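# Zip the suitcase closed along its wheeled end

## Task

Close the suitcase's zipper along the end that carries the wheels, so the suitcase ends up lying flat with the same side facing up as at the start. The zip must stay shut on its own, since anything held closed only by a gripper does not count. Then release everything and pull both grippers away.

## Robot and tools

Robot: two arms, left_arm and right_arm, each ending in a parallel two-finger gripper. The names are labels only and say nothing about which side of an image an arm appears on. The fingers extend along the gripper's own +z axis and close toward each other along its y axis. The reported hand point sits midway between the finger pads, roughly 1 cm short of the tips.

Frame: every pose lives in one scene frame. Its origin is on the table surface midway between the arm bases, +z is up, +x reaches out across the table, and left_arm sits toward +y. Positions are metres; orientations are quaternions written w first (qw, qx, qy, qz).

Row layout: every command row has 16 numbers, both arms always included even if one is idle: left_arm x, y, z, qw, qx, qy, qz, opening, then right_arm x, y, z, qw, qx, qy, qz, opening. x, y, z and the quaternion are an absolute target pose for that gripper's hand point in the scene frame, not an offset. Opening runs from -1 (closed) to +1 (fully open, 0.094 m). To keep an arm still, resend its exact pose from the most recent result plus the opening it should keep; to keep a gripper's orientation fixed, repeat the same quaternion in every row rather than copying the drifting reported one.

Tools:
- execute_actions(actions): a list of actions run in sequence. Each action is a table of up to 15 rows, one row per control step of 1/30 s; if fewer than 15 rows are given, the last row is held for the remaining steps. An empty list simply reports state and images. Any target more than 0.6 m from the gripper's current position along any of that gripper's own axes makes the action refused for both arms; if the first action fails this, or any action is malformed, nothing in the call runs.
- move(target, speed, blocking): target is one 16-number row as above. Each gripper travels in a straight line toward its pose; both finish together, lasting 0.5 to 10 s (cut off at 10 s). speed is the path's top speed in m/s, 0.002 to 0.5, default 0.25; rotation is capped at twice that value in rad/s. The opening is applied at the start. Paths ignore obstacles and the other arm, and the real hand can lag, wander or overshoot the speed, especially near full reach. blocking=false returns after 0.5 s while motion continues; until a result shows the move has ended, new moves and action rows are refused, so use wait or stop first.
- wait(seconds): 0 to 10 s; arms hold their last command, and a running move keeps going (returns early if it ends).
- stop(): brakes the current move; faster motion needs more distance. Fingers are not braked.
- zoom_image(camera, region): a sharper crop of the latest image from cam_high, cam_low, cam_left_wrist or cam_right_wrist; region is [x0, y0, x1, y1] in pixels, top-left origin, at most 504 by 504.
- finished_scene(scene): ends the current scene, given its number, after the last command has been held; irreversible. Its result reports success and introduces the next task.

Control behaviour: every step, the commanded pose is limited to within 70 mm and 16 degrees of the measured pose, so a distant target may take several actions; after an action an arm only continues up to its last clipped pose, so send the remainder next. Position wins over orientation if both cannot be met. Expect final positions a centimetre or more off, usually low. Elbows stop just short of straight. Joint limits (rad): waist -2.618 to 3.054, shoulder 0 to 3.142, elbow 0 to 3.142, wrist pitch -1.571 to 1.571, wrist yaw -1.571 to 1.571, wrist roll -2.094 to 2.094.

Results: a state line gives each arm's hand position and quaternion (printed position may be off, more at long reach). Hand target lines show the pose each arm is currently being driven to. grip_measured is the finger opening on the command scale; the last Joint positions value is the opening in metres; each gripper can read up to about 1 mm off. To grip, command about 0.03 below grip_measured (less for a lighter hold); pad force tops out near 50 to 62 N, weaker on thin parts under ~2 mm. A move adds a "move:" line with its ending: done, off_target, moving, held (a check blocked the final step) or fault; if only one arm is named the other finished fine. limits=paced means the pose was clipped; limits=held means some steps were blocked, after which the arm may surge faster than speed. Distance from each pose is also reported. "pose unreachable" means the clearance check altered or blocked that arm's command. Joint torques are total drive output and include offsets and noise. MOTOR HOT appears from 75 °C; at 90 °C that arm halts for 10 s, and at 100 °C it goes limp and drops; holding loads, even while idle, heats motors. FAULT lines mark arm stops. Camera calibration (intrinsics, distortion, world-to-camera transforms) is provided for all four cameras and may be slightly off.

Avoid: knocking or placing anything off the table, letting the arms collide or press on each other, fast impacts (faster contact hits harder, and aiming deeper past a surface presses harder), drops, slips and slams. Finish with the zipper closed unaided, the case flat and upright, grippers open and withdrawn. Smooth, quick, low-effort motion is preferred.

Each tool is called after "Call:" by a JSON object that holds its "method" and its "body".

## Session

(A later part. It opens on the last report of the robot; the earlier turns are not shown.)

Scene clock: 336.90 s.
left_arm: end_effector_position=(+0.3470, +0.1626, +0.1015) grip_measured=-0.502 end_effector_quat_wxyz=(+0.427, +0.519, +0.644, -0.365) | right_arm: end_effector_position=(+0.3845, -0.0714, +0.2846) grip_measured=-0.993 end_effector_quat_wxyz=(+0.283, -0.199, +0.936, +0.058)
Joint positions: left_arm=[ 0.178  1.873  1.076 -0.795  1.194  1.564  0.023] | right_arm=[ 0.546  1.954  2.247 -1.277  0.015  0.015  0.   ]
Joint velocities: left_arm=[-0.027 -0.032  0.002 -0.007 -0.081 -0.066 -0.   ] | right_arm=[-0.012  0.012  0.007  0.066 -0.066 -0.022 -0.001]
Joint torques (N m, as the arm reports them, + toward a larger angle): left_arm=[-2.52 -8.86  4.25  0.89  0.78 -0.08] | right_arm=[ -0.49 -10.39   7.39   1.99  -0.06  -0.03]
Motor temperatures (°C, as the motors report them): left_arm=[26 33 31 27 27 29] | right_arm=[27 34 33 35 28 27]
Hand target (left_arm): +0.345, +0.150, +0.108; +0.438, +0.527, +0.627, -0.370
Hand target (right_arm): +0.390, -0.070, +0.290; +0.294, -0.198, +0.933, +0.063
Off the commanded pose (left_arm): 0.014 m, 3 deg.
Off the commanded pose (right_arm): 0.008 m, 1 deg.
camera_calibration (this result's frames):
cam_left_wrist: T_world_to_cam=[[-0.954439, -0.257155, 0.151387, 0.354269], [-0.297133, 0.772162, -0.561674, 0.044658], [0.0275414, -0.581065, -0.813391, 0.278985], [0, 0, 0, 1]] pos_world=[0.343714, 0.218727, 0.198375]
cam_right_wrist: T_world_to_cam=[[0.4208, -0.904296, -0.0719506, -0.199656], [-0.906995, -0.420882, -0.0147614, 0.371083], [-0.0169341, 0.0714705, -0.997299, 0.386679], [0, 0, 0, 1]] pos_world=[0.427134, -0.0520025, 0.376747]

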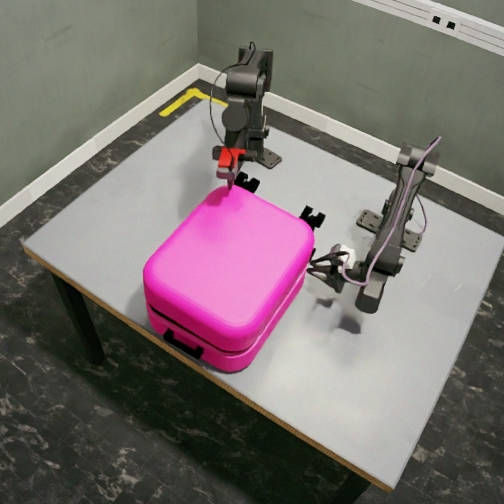

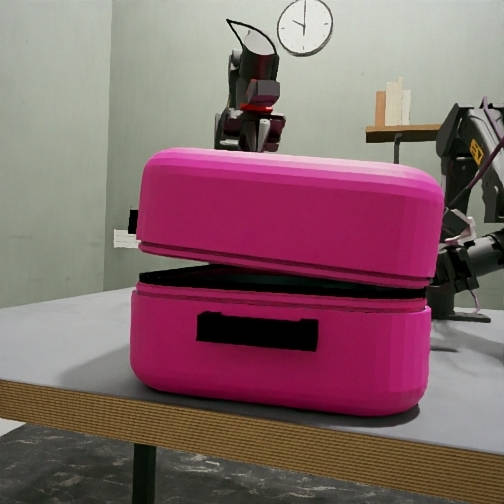

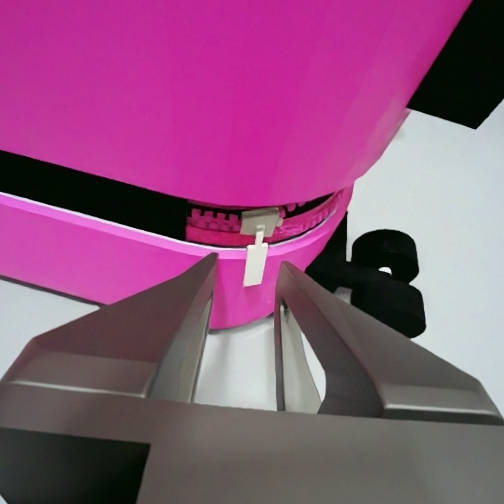

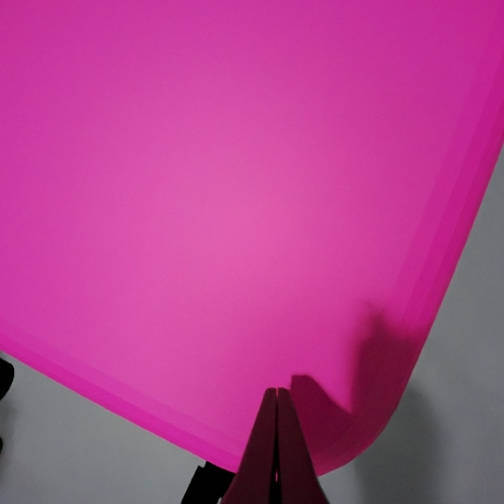

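Call:
{"method": "move", "body": {"target": [0.337, 0.173, 0.109, 0.5217, 0.4346, 0.6442, -0.3519, -0.5, 0.39, -0.07, 0.25, 0.2941, -0.1983, 0.9328, 0.0625, -1], "speed": 0.04}}

Call:
{"method": "zoom_image", "body": {"camera": "cam_left_wrist", "region": [160, 140, 360, 340]}}

Scene clock: 358.23 s.
left_arm: end_effector_position=(+0.3391, +0.1719, +0.1018) grip_measured=-0.501 end_effector_quat_wxyz=(+0.510, +0.441, +0.650, -0.349) | right_arm: end_effector_position=(+0.3918, -0.0680, +0.2538) grip_measured=-0.993 end_effector_quat_wxyz=(+0.298, -0.197, +0.932, +0.061)
Joint positions: left_arm=[ 0.235  1.717  0.718 -0.102  1.304  1.081  0.023] | right_arm=[ 0.546  1.881  1.991 -1.062  0.015  0.015  0.   ]
Joint velocities: left_arm=[ 0.007 -0.002 -0.022  0.066 -0.007 -0.022  0.001] | right_arm=[-0.012  0.012  0.012  0.007 -0.081  0.051  0.001]
Joint torques (N m, as the arm reports them, + toward a larger angle): left_arm=[ 0.64 -7.86  4.26  1.4   0.73 -0.07] | right_arm=[ -0.48 -11.6    4.72   1.96  -0.06  -0.03]
Motor temperatures (°C, as the motors report them): left_arm=[27 33 31 28 27 29] | right_arm=[27 35 32 35 28 27]
Hand target (left_arm): +0.336, +0.173, +0.109; +0.520, +0.438, +0.643, -0.353
Hand target (right_arm): +0.390, -0.070, +0.251; +0.294, -0.198, +0.933, +0.063
Off the commanded pose (left_arm): 0.008 m, 2 deg.
Off the commanded pose (right_arm): 0.005 m, 0 deg.
move: done
camera_calibration (this result's frames):
cam_left_wrist: T_world_to_cam=[[-0.903247, -0.406861, 0.136416, 0.359018], [-0.385881, 0.631028, -0.672978, 0.100971], [0.187726, -0.660505, -0.726974, 0.235409], [0, 0, 0, 1]] pos_world=[0.319052, 0.237844, 0.190112]
cam_right_wrist: T_world_to_cam=[[0.422864, -0.903331, -0.0719681, -0.202591], [-0.906118, -0.420472, -0.0464076, 0.386446], [0.0116608, 0.0848357, -0.996327, 0.345388], [0, 0, 0, 1]] pos_world=[0.431806, -0.0498187, 0.347473]

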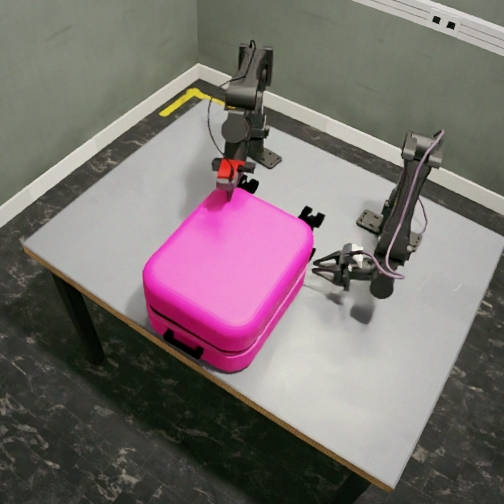

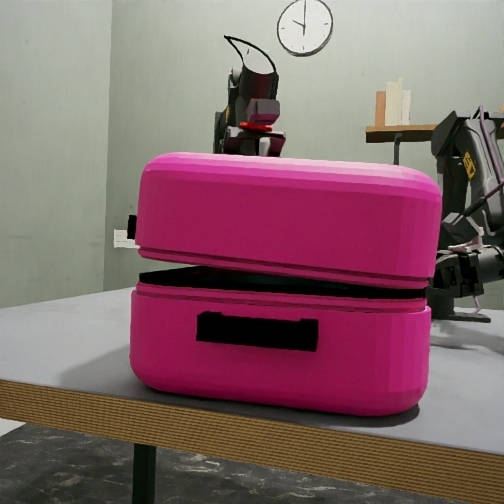

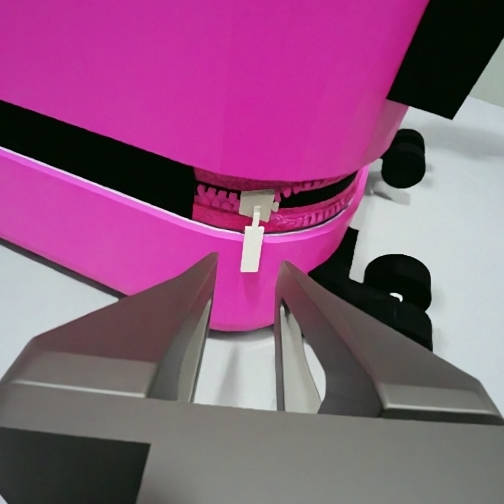

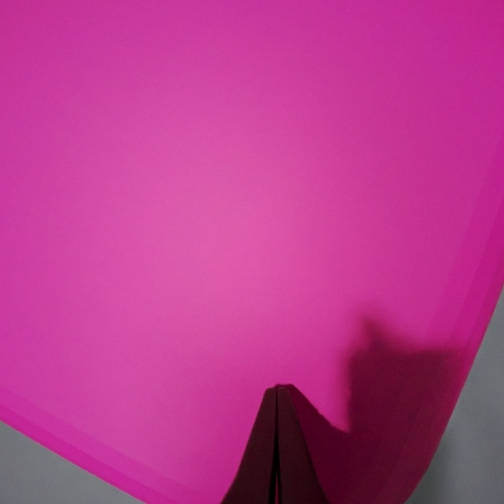

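Region (160, 140, 360, 340) of cam_left_wrist's 504x504 image, scaled by 2.520, with more detail than that image has.

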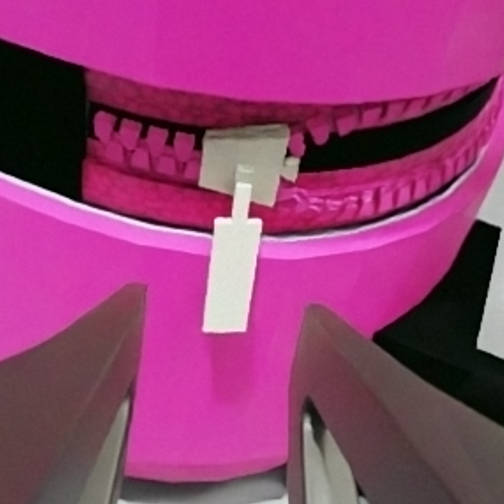

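Call:
{"method": "move", "body": {"target": [0.3425, 0.153, 0.105, 0.5217, 0.4346, 0.6442, -0.3519, -0.5, 0.39, -0.07, 0.228, 0.2941, -0.1983, 0.9328, 0.0625, -1], "speed": 0.02}}

Call:
{"method": "zoom_image", "body": {"camera": "cam_left_wrist", "region": [160, 140, 360, 340]}}

Scene clock: 368.73 s.
left_arm: end_effector_position=(+0.3444, +0.1591, +0.1013) grip_measured=-0.501 end_effector_quat_wxyz=(+0.518, +0.429, +0.650, -0.354) | right_arm: end_effector_position=(+0.3952, -0.0670, +0.2462) grip_measured=-0.993 end_effector_quat_wxyz=(+0.319, -0.195, +0.925, +0.065)
Joint positions: left_arm=[0.186 1.716 0.641 0.207 1.289 0.832 0.023] | right_arm=[ 0.546  1.837  1.872 -0.943  0.017  0.015  0.   ]
Joint velocities: left_arm=[-0.017 -0.007 -0.027  0.066  0.007 -0.051 -0.001] | right_arm=[ 0.002 -0.007  0.017  0.022  0.007 -0.037 -0.   ]
Joint torques (N m, as the arm reports them, + toward a larger angle): left_arm=[-1.38 -7.44  4.24  1.75  0.36 -0.09] | right_arm=[-0.44 -9.95  4.11  1.84 -0.08 -0.02]
Motor temperatures (°C, as the motors report them): left_arm=[26 33 31 28 27 29] | right_arm=[27 36 32 35 28 27]
Hand target (left_arm): +0.342, +0.153, +0.105; +0.520, +0.436, +0.644, -0.353
Hand target (right_arm): +0.390, -0.070, +0.229; +0.294, -0.198, +0.933, +0.062
Off the commanded pose (left_arm): 0.007 m, 1 deg.
Off the commanded pose (right_arm): 0.019 m, 3 deg.
move: off_target (right_arm)
camera_calibration (this result's frames):
cam_left_wrist: T_world_to_cam=[[-0.896127, -0.418028, 0.149027, 0.356677], [-0.397563, 0.60692, -0.68818, 0.120176], [0.197231, -0.675944, -0.71007, 0.223087], [0, 0, 0, 1]] pos_world=[0.323406, 0.226958, 0.187955]
cam_right_wrist: T_world_to_cam=[[0.424401, -0.902782, -0.0697688, -0.204732], [-0.903884, -0.417833, -0.091698, 0.400022], [0.0536316, 0.10198, -0.99334, 0.321451], [0, 0, 0, 1]] pos_world=[0.431222, -0.0504673, 0.341708]

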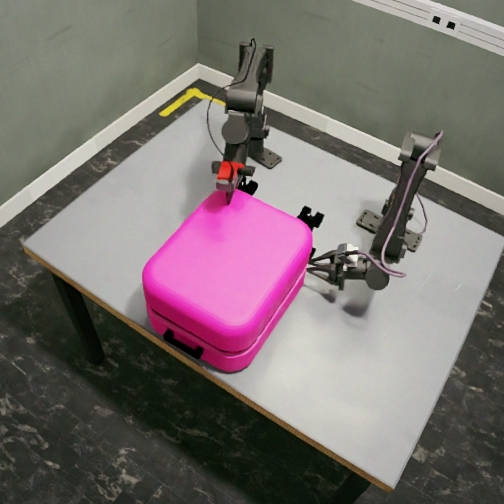

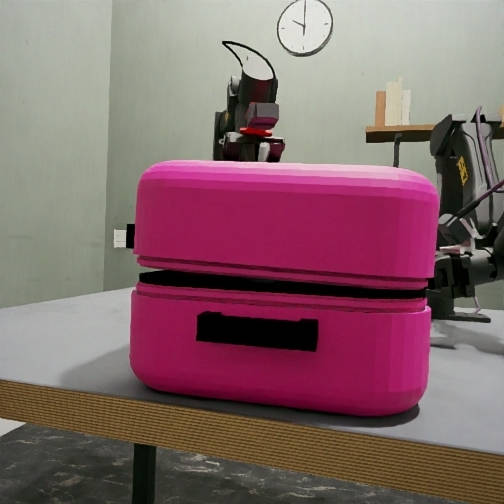

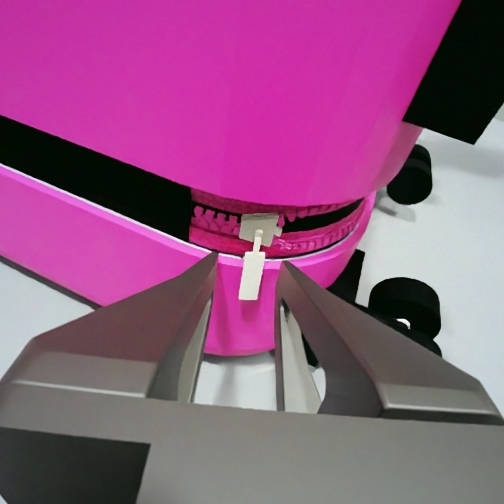

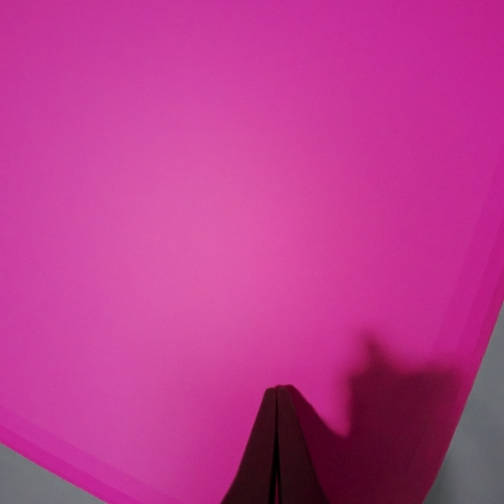

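Region (160, 140, 360, 340) of cam_left_wrist's 504x504 image, scaled by 2.520, with more detail than that image has.

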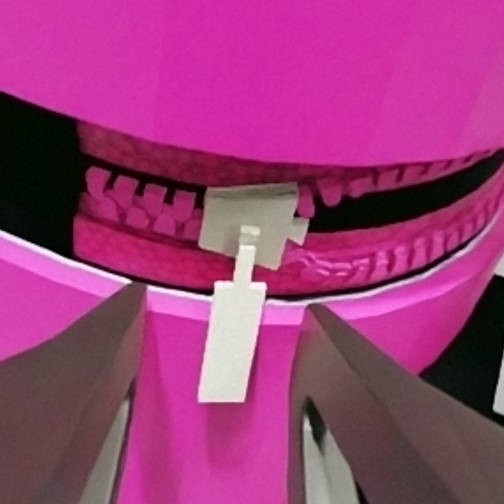

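Call:
{"method": "move", "body": {"target": [0.3425, 0.152, 0.105, 0.5217, 0.4346, 0.6442, -0.3519, -0.9, 0.39, -0.07, 0.228, 0.2941, -0.1983, 0.9328, 0.0625, -1], "speed": 0.02}}

Call:
{"method": "zoom_image", "body": {"camera": "cam_left_wrist", "region": [160, 140, 360, 340]}}

Scene clock: 374.77 s.
left_arm: end_effector_position=(+0.3446, +0.1594, +0.1009) grip_measured=-0.886 end_effector_quat_wxyz=(+0.520, +0.426, +0.651, -0.353) | right_arm: end_effector_position=(+0.3959, -0.0664, +0.2475) grip_measured=-0.993 end_effector_quat_wxyz=(+0.322, -0.195, +0.924, +0.066)
Joint positions: left_arm=[0.187 1.716 0.632 0.236 1.286 0.811 0.005] | right_arm=[ 0.546  1.836  1.872 -0.937  0.016  0.015  0.   ]
Joint velocities: left_arm=[-0.007 -0.022 -0.002  0.007  0.037 -0.095  0.   ] | right_arm=[ 0.002 -0.002 -0.012  0.022 -0.037  0.051 -0.001]
Joint torques (N m, as the arm reports them, + toward a larger angle): left_arm=[-1.77 -7.5   4.59  1.79  0.33 -0.12] | right_arm=[-0.44 -9.82  4.02  1.81 -0.06 -0.02]
Motor temperatures (°C, as the motors report them): left_arm=[26 32 31 29 27 29] | right_arm=[27 35 32 35 28 27]
Hand target (left_arm): +0.342, +0.152, +0.105; +0.521, +0.435, +0.644, -0.352
Hand target (right_arm): +0.390, -0.070, +0.228; +0.294, -0.198, +0.933, +0.062
Off the commanded pose (left_arm): 0.009 m, 1 deg.
Off the commanded pose (right_arm): 0.021 m, 3 deg.
move: off_target (right_arm)
camera_calibration (this result's frames):
cam_left_wrist: T_world_to_cam=[[-0.893317, -0.423619, 0.15011, 0.356943], [-0.401748, 0.602972, -0.689219, 0.121984], [0.201454, -0.675997, -0.708833, 0.221369], [0, 0, 0, 1]] pos_world=[0.323275, 0.2273, 0.187407]
cam_right_wrist: T_world_to_cam=[[0.425426, -0.902231, -0.0706478, -0.204587], [-0.903067, -0.418134, -0.0981503, 0.402294], [0.059014, 0.105555, -0.992661, 0.320634], [0, 0, 0, 1]] pos_world=[0.431413, -0.0502169, 0.343313]

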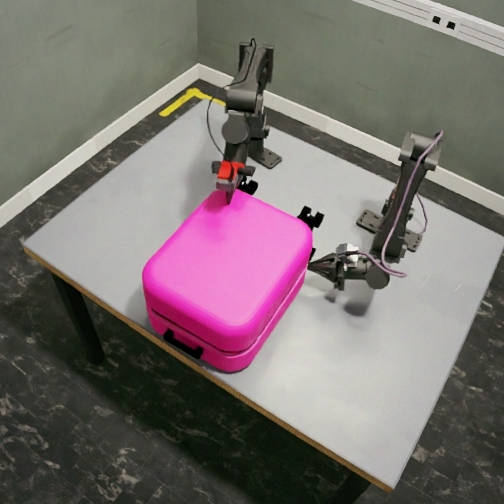

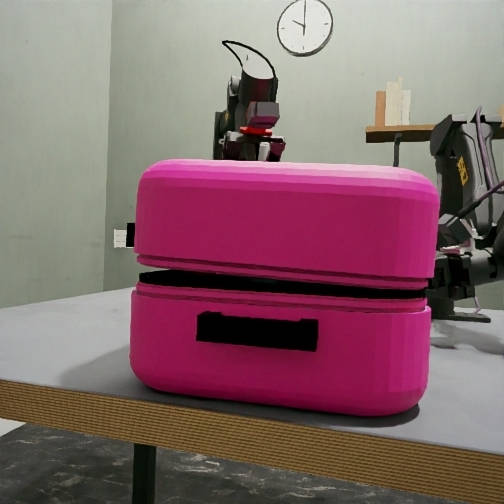

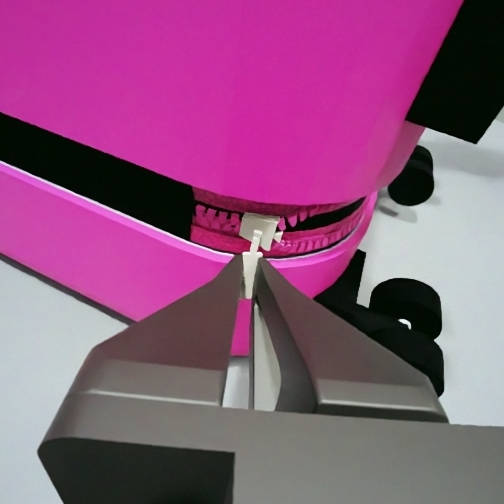

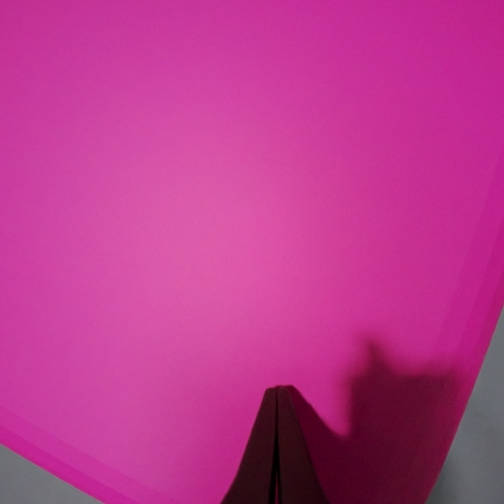

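Region (160, 140, 360, 340) of cam_left_wrist's 504x504 image, scaled by 2.520, with more detail than that image has.

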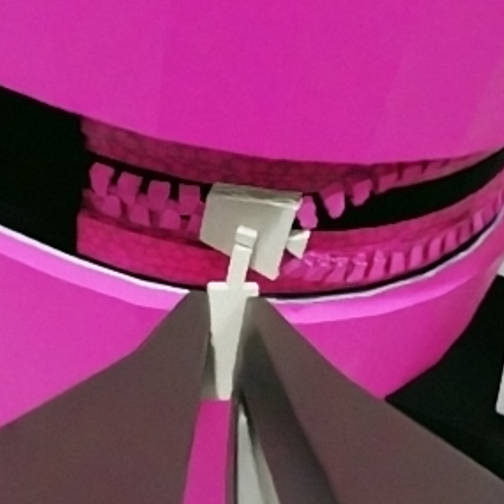

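Call:
{"method": "execute_actions", "body": {"actions": [[[0.3425, 0.152, 0.105, 0.5217, 0.4346, 0.6442, -0.3519, -0.925, 0.39, -0.07, 0.228, 0.2941, -0.1983, 0.9328, 0.0625, -1]]]}}

Call:
{"method": "move", "body": {"target": [0.3352, 0.1478, 0.105, 0.5504, 0.3767, 0.6797, -0.3051, -0.925, 0.39, -0.07, 0.228, 0.2941, -0.1983, 0.9328, 0.0625, -1], "speed": 0.03}}

Call:
{"method": "zoom_image", "body": {"camera": "cam_left_wrist", "region": [160, 140, 360, 340]}}

Scene clock: 397.33 s.
left_arm: end_effector_position=(+0.3446, +0.1594, +0.1010) grip_measured=-0.903 end_effector_quat_wxyz=(+0.520, +0.426, +0.651, -0.353) | right_arm: end_effector_position=(+0.3959, -0.0664, +0.2475) grip_measured=-0.993 end_effector_quat_wxyz=(+0.322, -0.195, +0.924, +0.066)
Joint positions: left_arm=[0.187 1.716 0.631 0.238 1.286 0.809 0.005] | right_arm=[ 0.546  1.836  1.872 -0.937  0.016  0.015  0.   ]
Joint velocities: left_arm=[-0.032 -0.022 -0.007 -0.095  0.037 -0.022  0.001] | right_arm=[ 0.007  0.002  0.027  0.037 -0.081  0.007 -0.001]
Joint torques (N m, as the arm reports them, + toward a larger angle): left_arm=[-1.78 -7.38  4.6   1.83  0.34 -0.15] | right_arm=[-0.42 -9.84  4.01  1.81 -0.06 -0.02]
Motor temperatures (°C, as the motors report them): left_arm=[27 32 31 30 27 29] | right_arm=[27 35 31 34 28 27]
Hand target (left_arm): +0.342, +0.152, +0.105; +0.521, +0.435, +0.644, -0.352
Hand target (right_arm): +0.390, -0.070, +0.228; +0.294, -0.198, +0.933, +0.062
Off the commanded pose (left_arm): 0.009 m, 1 deg.
Off the commanded pose (right_arm): 0.021 m, 3 deg.
camera_calibration (this result's frames):
cam_left_wrist: T_world_to_cam=[[-0.893258, -0.423587, 0.150551, 0.356846], [-0.401927, 0.602516, -0.689514, 0.12221], [0.20136, -0.676424, -0.708452, 0.221472], [0, 0, 0, 1]] pos_world=[0.323279, 0.227331, 0.187445]
cam_right_wrist: T_world_to_cam=[[0.425426, -0.902231, -0.0706478, -0.204587], [-0.903067, -0.418134, -0.0981503, 0.402294], [0.059014, 0.105555, -0.992661, 0.320634], [0, 0, 0, 1]] pos_world=[0.431413, -0.0502169, 0.343313]

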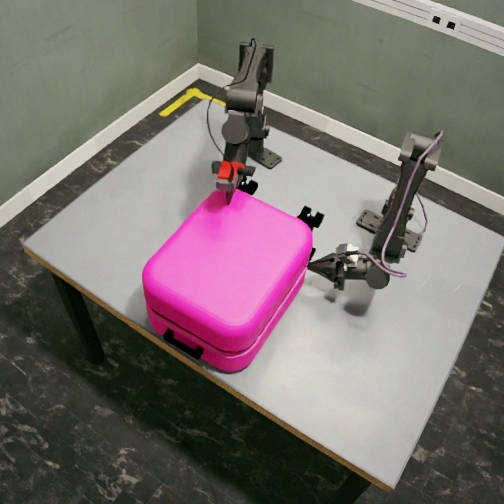

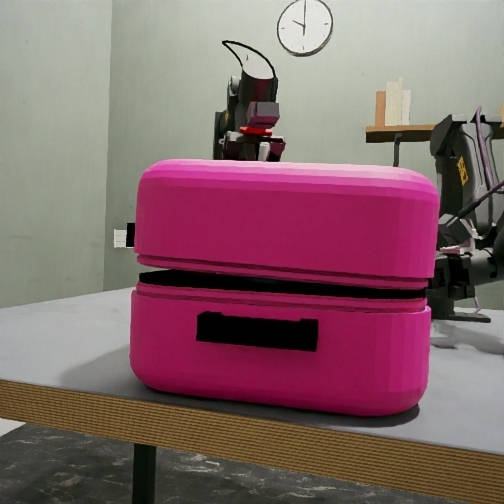

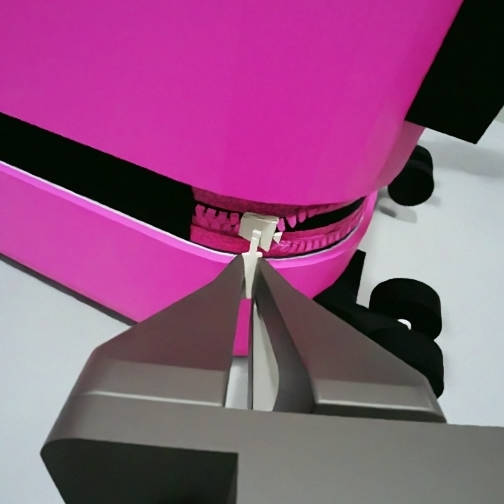

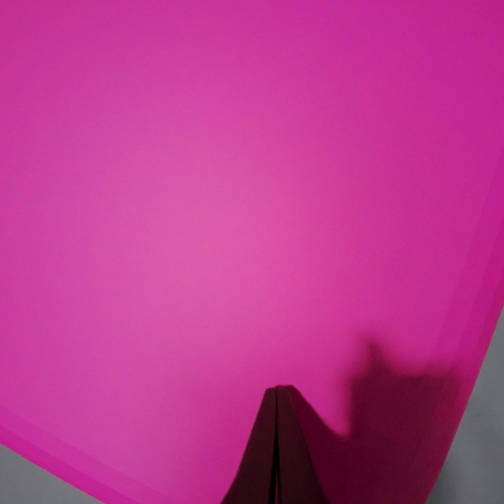

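Scene clock: 400.23 s.
left_arm: end_effector_position=(+0.3418, +0.1583, +0.0998) grip_measured=-0.924 end_effector_quat_wxyz=(+0.549, +0.367, +0.691, -0.294) | right_arm: end_effector_position=(+0.3967, -0.0659, +0.2482) grip_measured=-0.993 end_effector_quat_wxyz=(+0.324, -0.195, +0.923, +0.067)
Joint positions: left_arm=[0.141 1.623 0.408 0.713 1.086 0.449 0.004] | right_arm=[ 0.546  1.836  1.872 -0.933  0.015  0.015  0.   ]
Joint velocities: left_arm=[ 0.002  0.007 -0.002  0.007 -0.081 -0.051 -0.001] | right_arm=[ 0.002 -0.007  0.002  0.007 -0.022  0.081 -0.   ]
Joint torques (N m, as the arm reports them, + toward a larger angle): left_arm=[-2.25 -6.48  4.09  2.08  0.37 -0.11] | right_arm=[-0.42 -9.86  4.04  1.77 -0.05 -0.02]
Motor temperatures (°C, as the motors report them): left_arm=[27 32 31 30 27 29] | right_arm=[27 35 31 34 28 27]
Hand target (left_arm): +0.335, +0.148, +0.104; +0.549, +0.378, +0.680, -0.305
Hand target (right_arm): +0.390, -0.070, +0.228; +0.294, -0.198, +0.933, +0.062
Off the commanded pose (left_arm): 0.013 m, 2 deg.
Off the commanded pose (right_arm): 0.022 m, 4 deg.
move: off_target (left_arm, right_arm)
camera_calibration (this result's frames):
cam_left_wrist: T_world_to_cam=[[-0.796437, -0.589344, 0.135506, 0.348672], [-0.506722, 0.528104, -0.681424, 0.167705], [0.330032, -0.611375, -0.719235, 0.167186], [0, 0, 0, 1]] pos_world=[0.307498, 0.219135, 0.187277]
cam_right_wrist: T_world_to_cam=[[0.426131, -0.901853, -0.071226, -0.204516], [-0.902477, -0.418314, -0.102703, 0.404135], [0.062828, 0.108045, -0.992159, 0.319765], [0, 0, 0, 1]] pos_world=[0.431783, -0.0499367, 0.344196]

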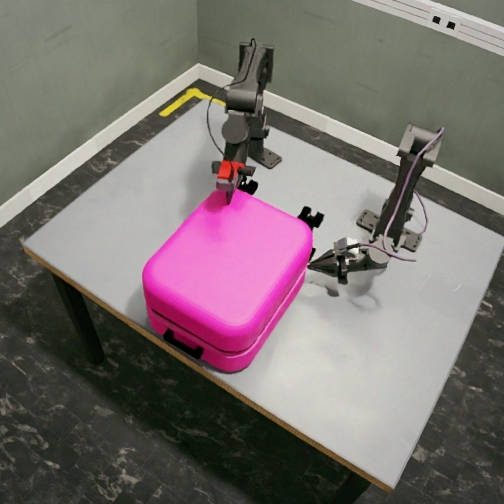

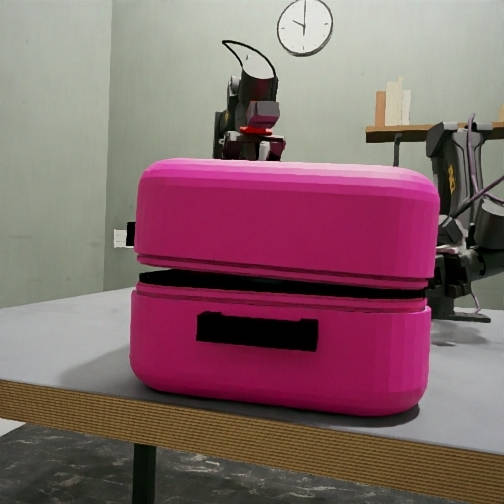

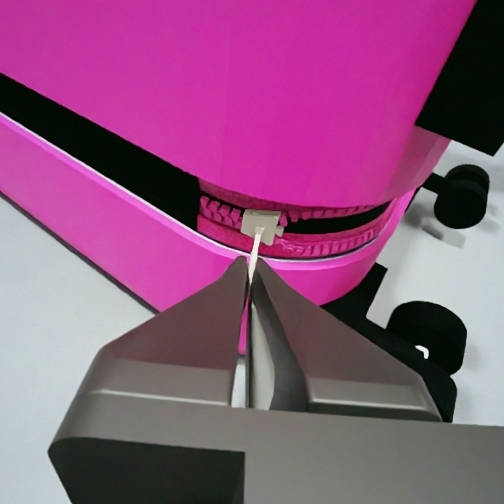

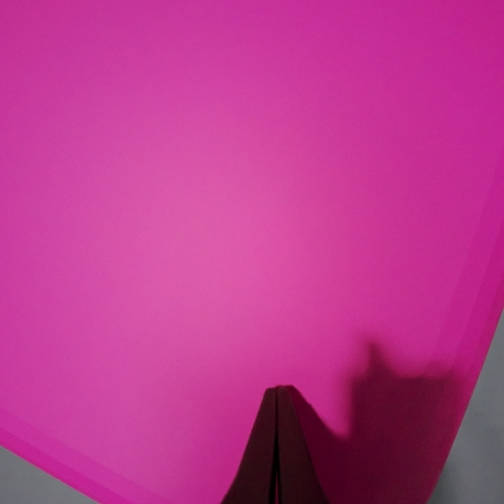

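Region (160, 140, 360, 340) of cam_left_wrist's 504x504 image, scaled by 2.520, with more detail than that image has.

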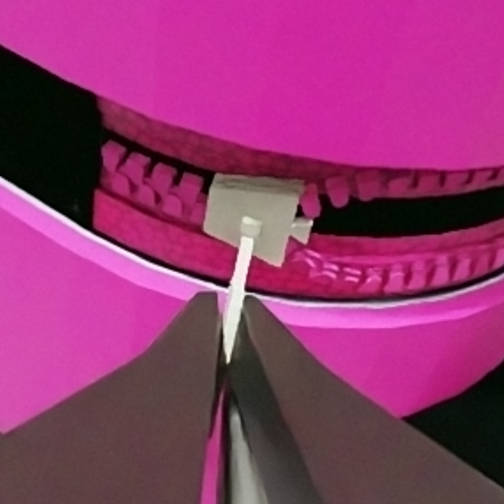

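Call:
{"method": "execute_actions", "body": {"actions": [[[0.338, 0.151, 0.105, 0.5504, 0.3767, 0.6797, -0.3051, -1, 0.39, -0.07, 0.228, 0.2941, -0.1983, 0.9328, 0.0625, -1]]]}}

Call:
{"method": "zoom_image", "body": {"camera": "cam_left_wrist", "region": [160, 140, 360, 340]}}

Scene clock: 404.80 s.
left_arm: end_effector_position=(+0.3414, +0.1578, +0.1001) grip_measured=-0.969 end_effector_quat_wxyz=(+0.549, +0.367, +0.690, -0.296) | right_arm: end_effector_position=(+0.3967, -0.0659, +0.2482) grip_measured=-0.993 end_effector_quat_wxyz=(+0.324, -0.195, +0.923, +0.067)
Joint positions: left_arm=[0.141 1.623 0.407 0.716 1.089 0.446 0.001] | right_arm=[ 0.546  1.836  1.872 -0.933  0.015  0.015  0.   ]
Joint velocities: left_arm=[ 0.022  0.012  0.022  0.022  0.022 -0.007  0.   ] | right_arm=[-0.002 -0.017  0.002 -0.066 -0.022 -0.022  0.001]
Joint torques (N m, as the arm reports them, + toward a larger angle): left_arm=[-1.19 -5.64  5.06  2.    0.43 -0.03] | right_arm=[-0.41 -9.85  4.04  1.77 -0.05 -0.02]
Motor temperatures (°C, as the motors report them): left_arm=[27 32 31 31 27 29] | right_arm=[27 35 31 34 28 27]
Hand target (left_arm): +0.338, +0.151, +0.105; +0.550, +0.377, +0.680, -0.305
Hand target (right_arm): +0.390, -0.070, +0.228; +0.294, -0.198, +0.933, +0.062
Off the commanded pose (left_arm): 0.009 m, 2 deg.
Off the commanded pose (right_arm): 0.022 m, 4 deg.
camera_calibration (this result's frames):
cam_left_wrist: T_world_to_cam=[[-0.797602, -0.587145, 0.138176, 0.347794], [-0.506224, 0.527031, -0.682624, 0.168097], [0.327976, -0.61441, -0.717588, 0.168347], [0, 0, 0, 1]] pos_world=[0.307282, 0.219047, 0.187494]
cam_right_wrist: T_world_to_cam=[[0.426131, -0.901853, -0.071226, -0.204516], [-0.902477, -0.418314, -0.102703, 0.404135], [0.062828, 0.108045, -0.992159, 0.319765], [0, 0, 0, 1]] pos_world=[0.431783, -0.0499367, 0.344196]

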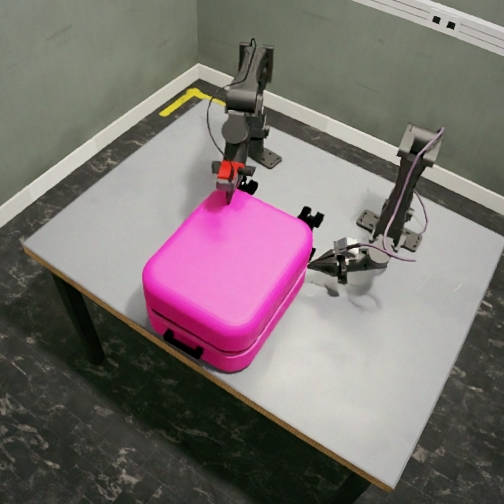

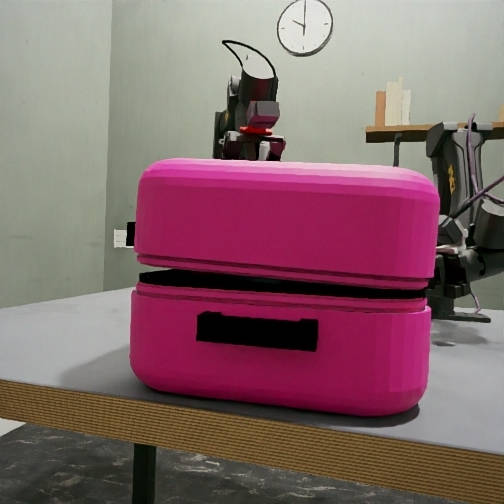

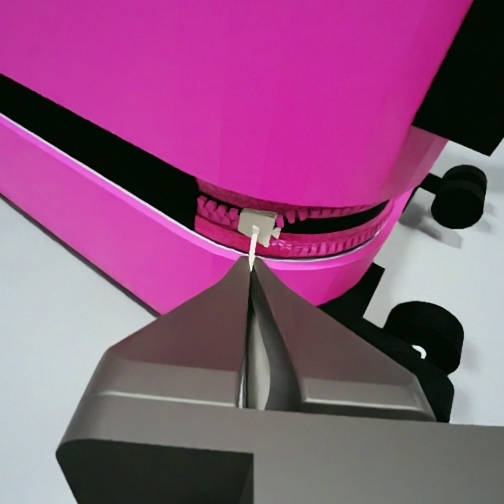

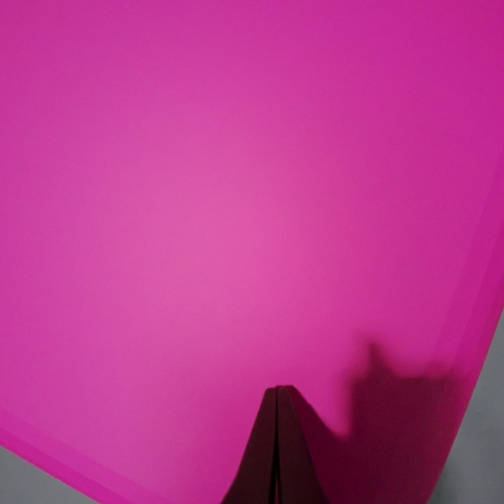

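Region (160, 140, 360, 340) of cam_left_wrist's 504x504 image, scaled by 2.520, with more detail than that image has.

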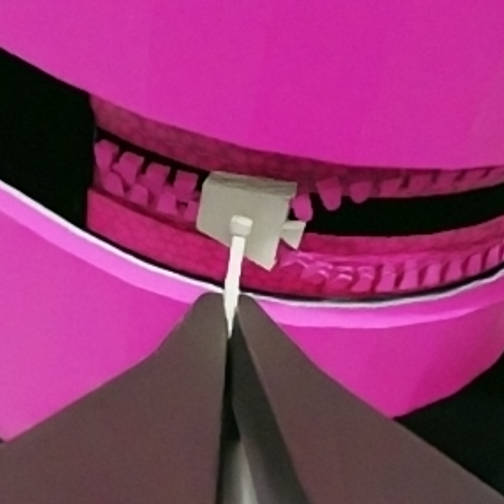

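Call:
{"method": "move", "body": {"target": [0.3252, 0.1448, 0.107, 0.5504, 0.3767, 0.6797, -0.3051, -1, 0.39, -0.07, 0.225, 0.2941, -0.1983, 0.9328, 0.0625, -1], "speed": 0.015}}

Call:
{"method": "zoom_image", "body": {"camera": "cam_left_wrist", "region": [160, 140, 360, 340]}}

Scene clock: 415.67 s.
left_arm: end_effector_position=(+0.3398, +0.1572, +0.1002) grip_measured=-0.969 end_effector_quat_wxyz=(+0.551, +0.360, +0.699, -0.281) | right_arm: end_effector_position=(+0.3976, -0.0661, +0.2447) grip_measured=-0.993 end_effector_quat_wxyz=(+0.324, -0.195, +0.923, +0.066)
Joint positions: left_arm=[0.125 1.588 0.379 0.729 1.038 0.426 0.001] | right_arm=[ 0.546  1.836  1.858 -0.919  0.018  0.015  0.   ]
Joint velocities: left_arm=[-0.017 -0.022  0.017 -0.051  0.007  0.037 -0.001] | right_arm=[-0.012  0.002 -0.012  0.007  0.066  0.022 -0.   ]
Joint torques (N m, as the arm reports them, + toward a larger angle): left_arm=[-1.5  -6.8   3.29  2.06  0.74 -0.02] | right_arm=[ -0.41 -10.1    3.92   1.76  -0.08  -0.02]
Motor temperatures (°C, as the motors report them): left_arm=[26 32 31 31 27 29] | right_arm=[27 35 31 34 28 27]
Hand target (left_arm): +0.326, +0.145, +0.106; +0.550, +0.377, +0.680, -0.305
Hand target (right_arm): +0.390, -0.070, +0.225; +0.294, -0.198, +0.933, +0.062
Off the commanded pose (left_arm): 0.020 m, 4 deg.
Off the commanded pose (right_arm): 0.021 m, 4 deg.
move: off_target (left_arm, right_arm)
camera_calibration (this result's frames):
cam_left_wrist: T_world_to_cam=[[-0.776908, -0.616294, 0.128824, 0.344612], [-0.524378, 0.520117, -0.674171, 0.174088], [0.348484, -0.591321, -0.727254, 0.158928], [0, 0, 0, 1]] pos_world=[0.303636, 0.215813, 0.188552]
cam_right_wrist: T_world_to_cam=[[0.424434, -0.902837, -0.0688501, -0.205286], [-0.90324, -0.416848, -0.101953, 0.40478], [0.0633472, 0.105461, -0.992404, 0.31589], [0, 0, 0, 1]] pos_world=[0.432733, -0.0499217, 0.340625]

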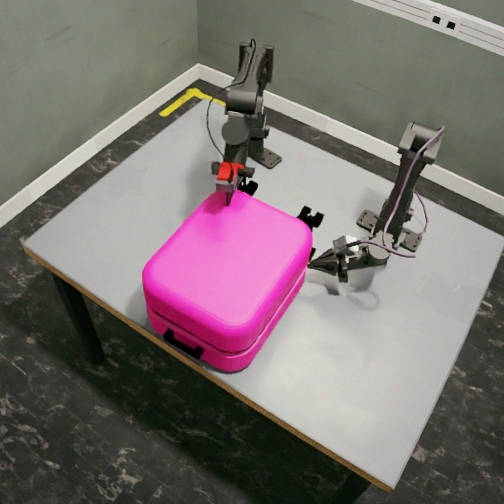

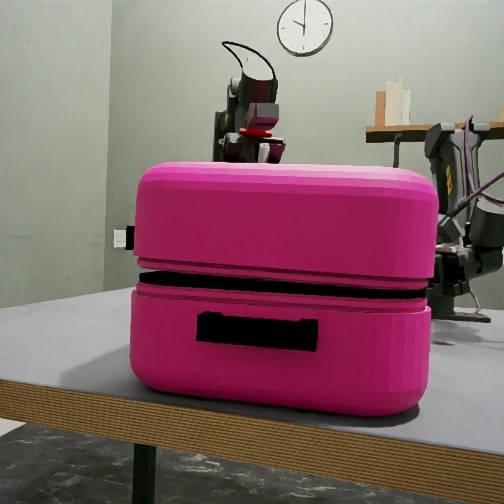

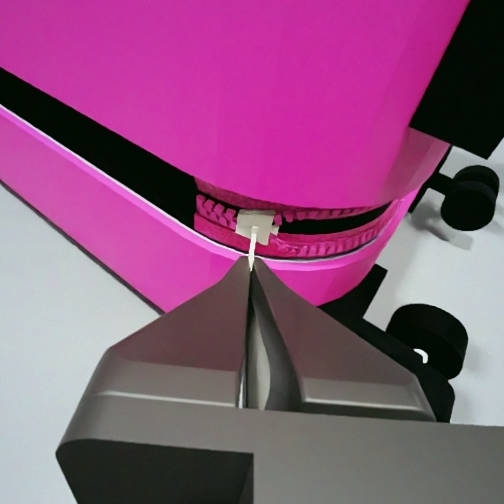

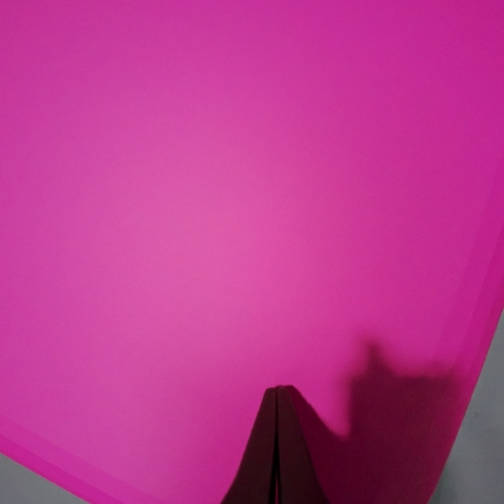

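Region (160, 140, 360, 340) of cam_left_wrist's 504x504 image, scaled by 2.520, with more detail than that image has.

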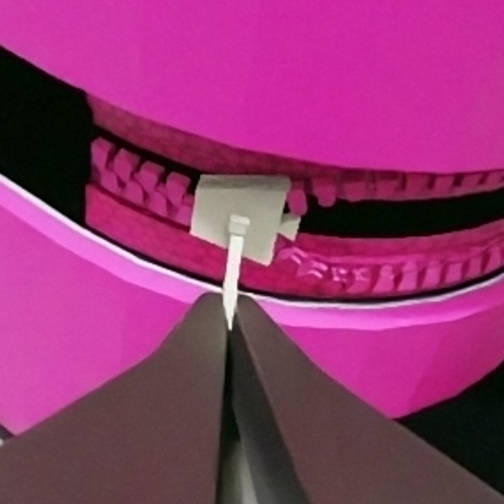

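Call:
{"method": "move", "body": {"target": [0.303, 0.143, 0.108, 0.5504, 0.3767, 0.6797, -0.3051, -1, 0.39, -0.07, 0.225, 0.2941, -0.1983, 0.9328, 0.0625, -1], "speed": 0.02}}

Call:
{"method": "zoom_image", "body": {"camera": "cam_left_wrist", "region": [160, 140, 360, 340]}}

Scene clock: 432.00 s.
left_arm: end_effector_position=(+0.3204, +0.1561, +0.1003) grip_measured=-0.969 end_effector_quat_wxyz=(+0.554, +0.357, +0.701, -0.272) | right_arm: end_effector_position=(+0.3979, -0.0637, +0.2477) grip_measured=-0.993 end_effector_quat_wxyz=(+0.328, -0.196, +0.921, +0.072)
Joint positions: left_arm=[0.125 1.499 0.295 0.732 1.02  0.425 0.001] | right_arm=[ 0.546  1.832  1.858 -0.911  0.007  0.015  0.   ]
Joint velocities: left_arm=[ 0.002 -0.007 -0.007 -0.037  0.125 -0.066  0.001] | right_arm=[ 0.002 -0.012  0.002 -0.007  0.022  0.037 -0.001]
Joint torques (N m, as the arm reports them, + toward a larger angle): left_arm=[-1.17 -6.17  3.52  1.92  0.92  0.  ] | right_arm=[-0.41 -9.79  4.01  1.68  0.03 -0.02]
Motor temperatures (°C, as the motors report them): left_arm=[26 32 31 32 27 29] | right_arm=[27 35 31 34 28 27]
Hand target (left_arm): +0.304, +0.143, +0.107; +0.551, +0.376, +0.680, -0.305
Hand target (right_arm): +0.390, -0.070, +0.226; +0.294, -0.198, +0.933, +0.062
Off the commanded pose (left_arm): 0.023 m, 5 deg.
Off the commanded pose (right_arm): 0.025 m, 4 deg.
move: off_target (left_arm, right_arm)
camera_calibration (this result's frames):
cam_left_wrist: T_world_to_cam=[[-0.767552, -0.630074, 0.117773, 0.329134], [-0.528274, 0.517754, -0.672947, 0.166039], [0.363029, -0.578738, -0.730255, 0.158807], [0, 0, 0, 1]] pos_world=[0.28269, 0.213319, 0.188942]
cam_right_wrist: T_world_to_cam=[[0.43145, -0.898789, -0.0776493, -0.203405], [-0.899435, -0.421905, -0.114074, 0.407507], [0.0697675, 0.119058, -0.990433, 0.316378], [0, 0, 0, 1]] pos_world=[0.432213, -0.048556, 0.344043]

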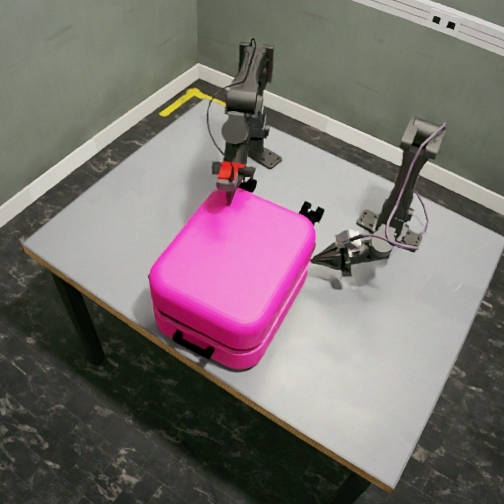

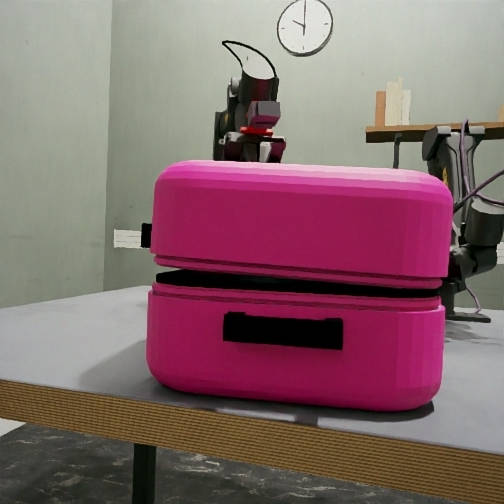

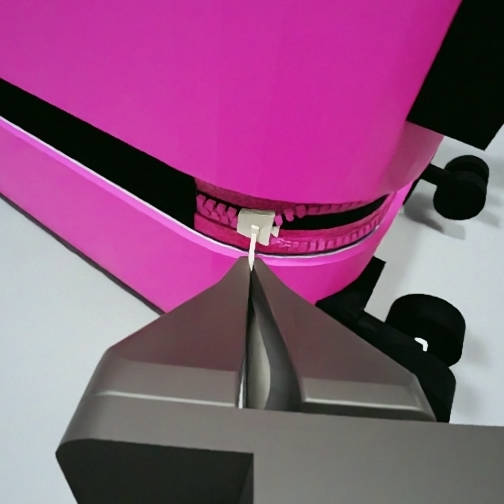

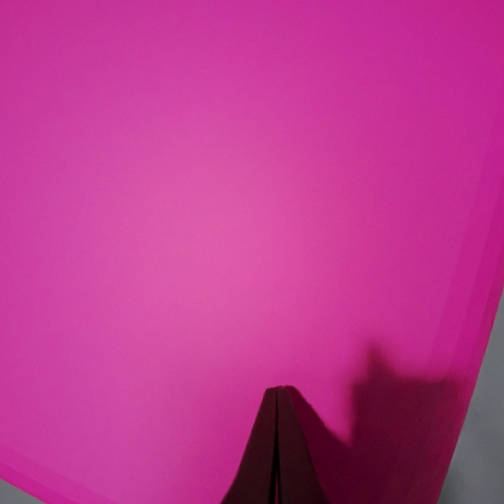

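Region (160, 140, 360, 340) of cam_left_wrist's 504x504 image, scaled by 2.520, with more detail than that image has.

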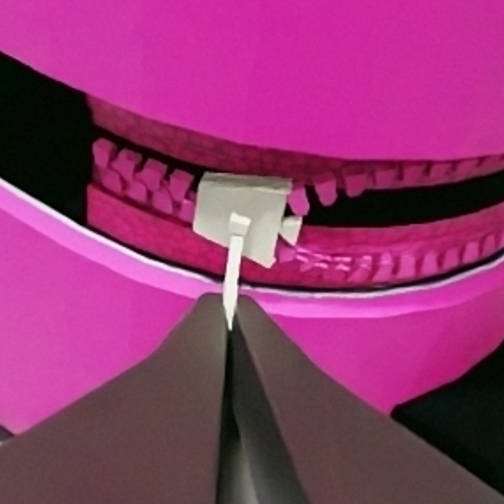

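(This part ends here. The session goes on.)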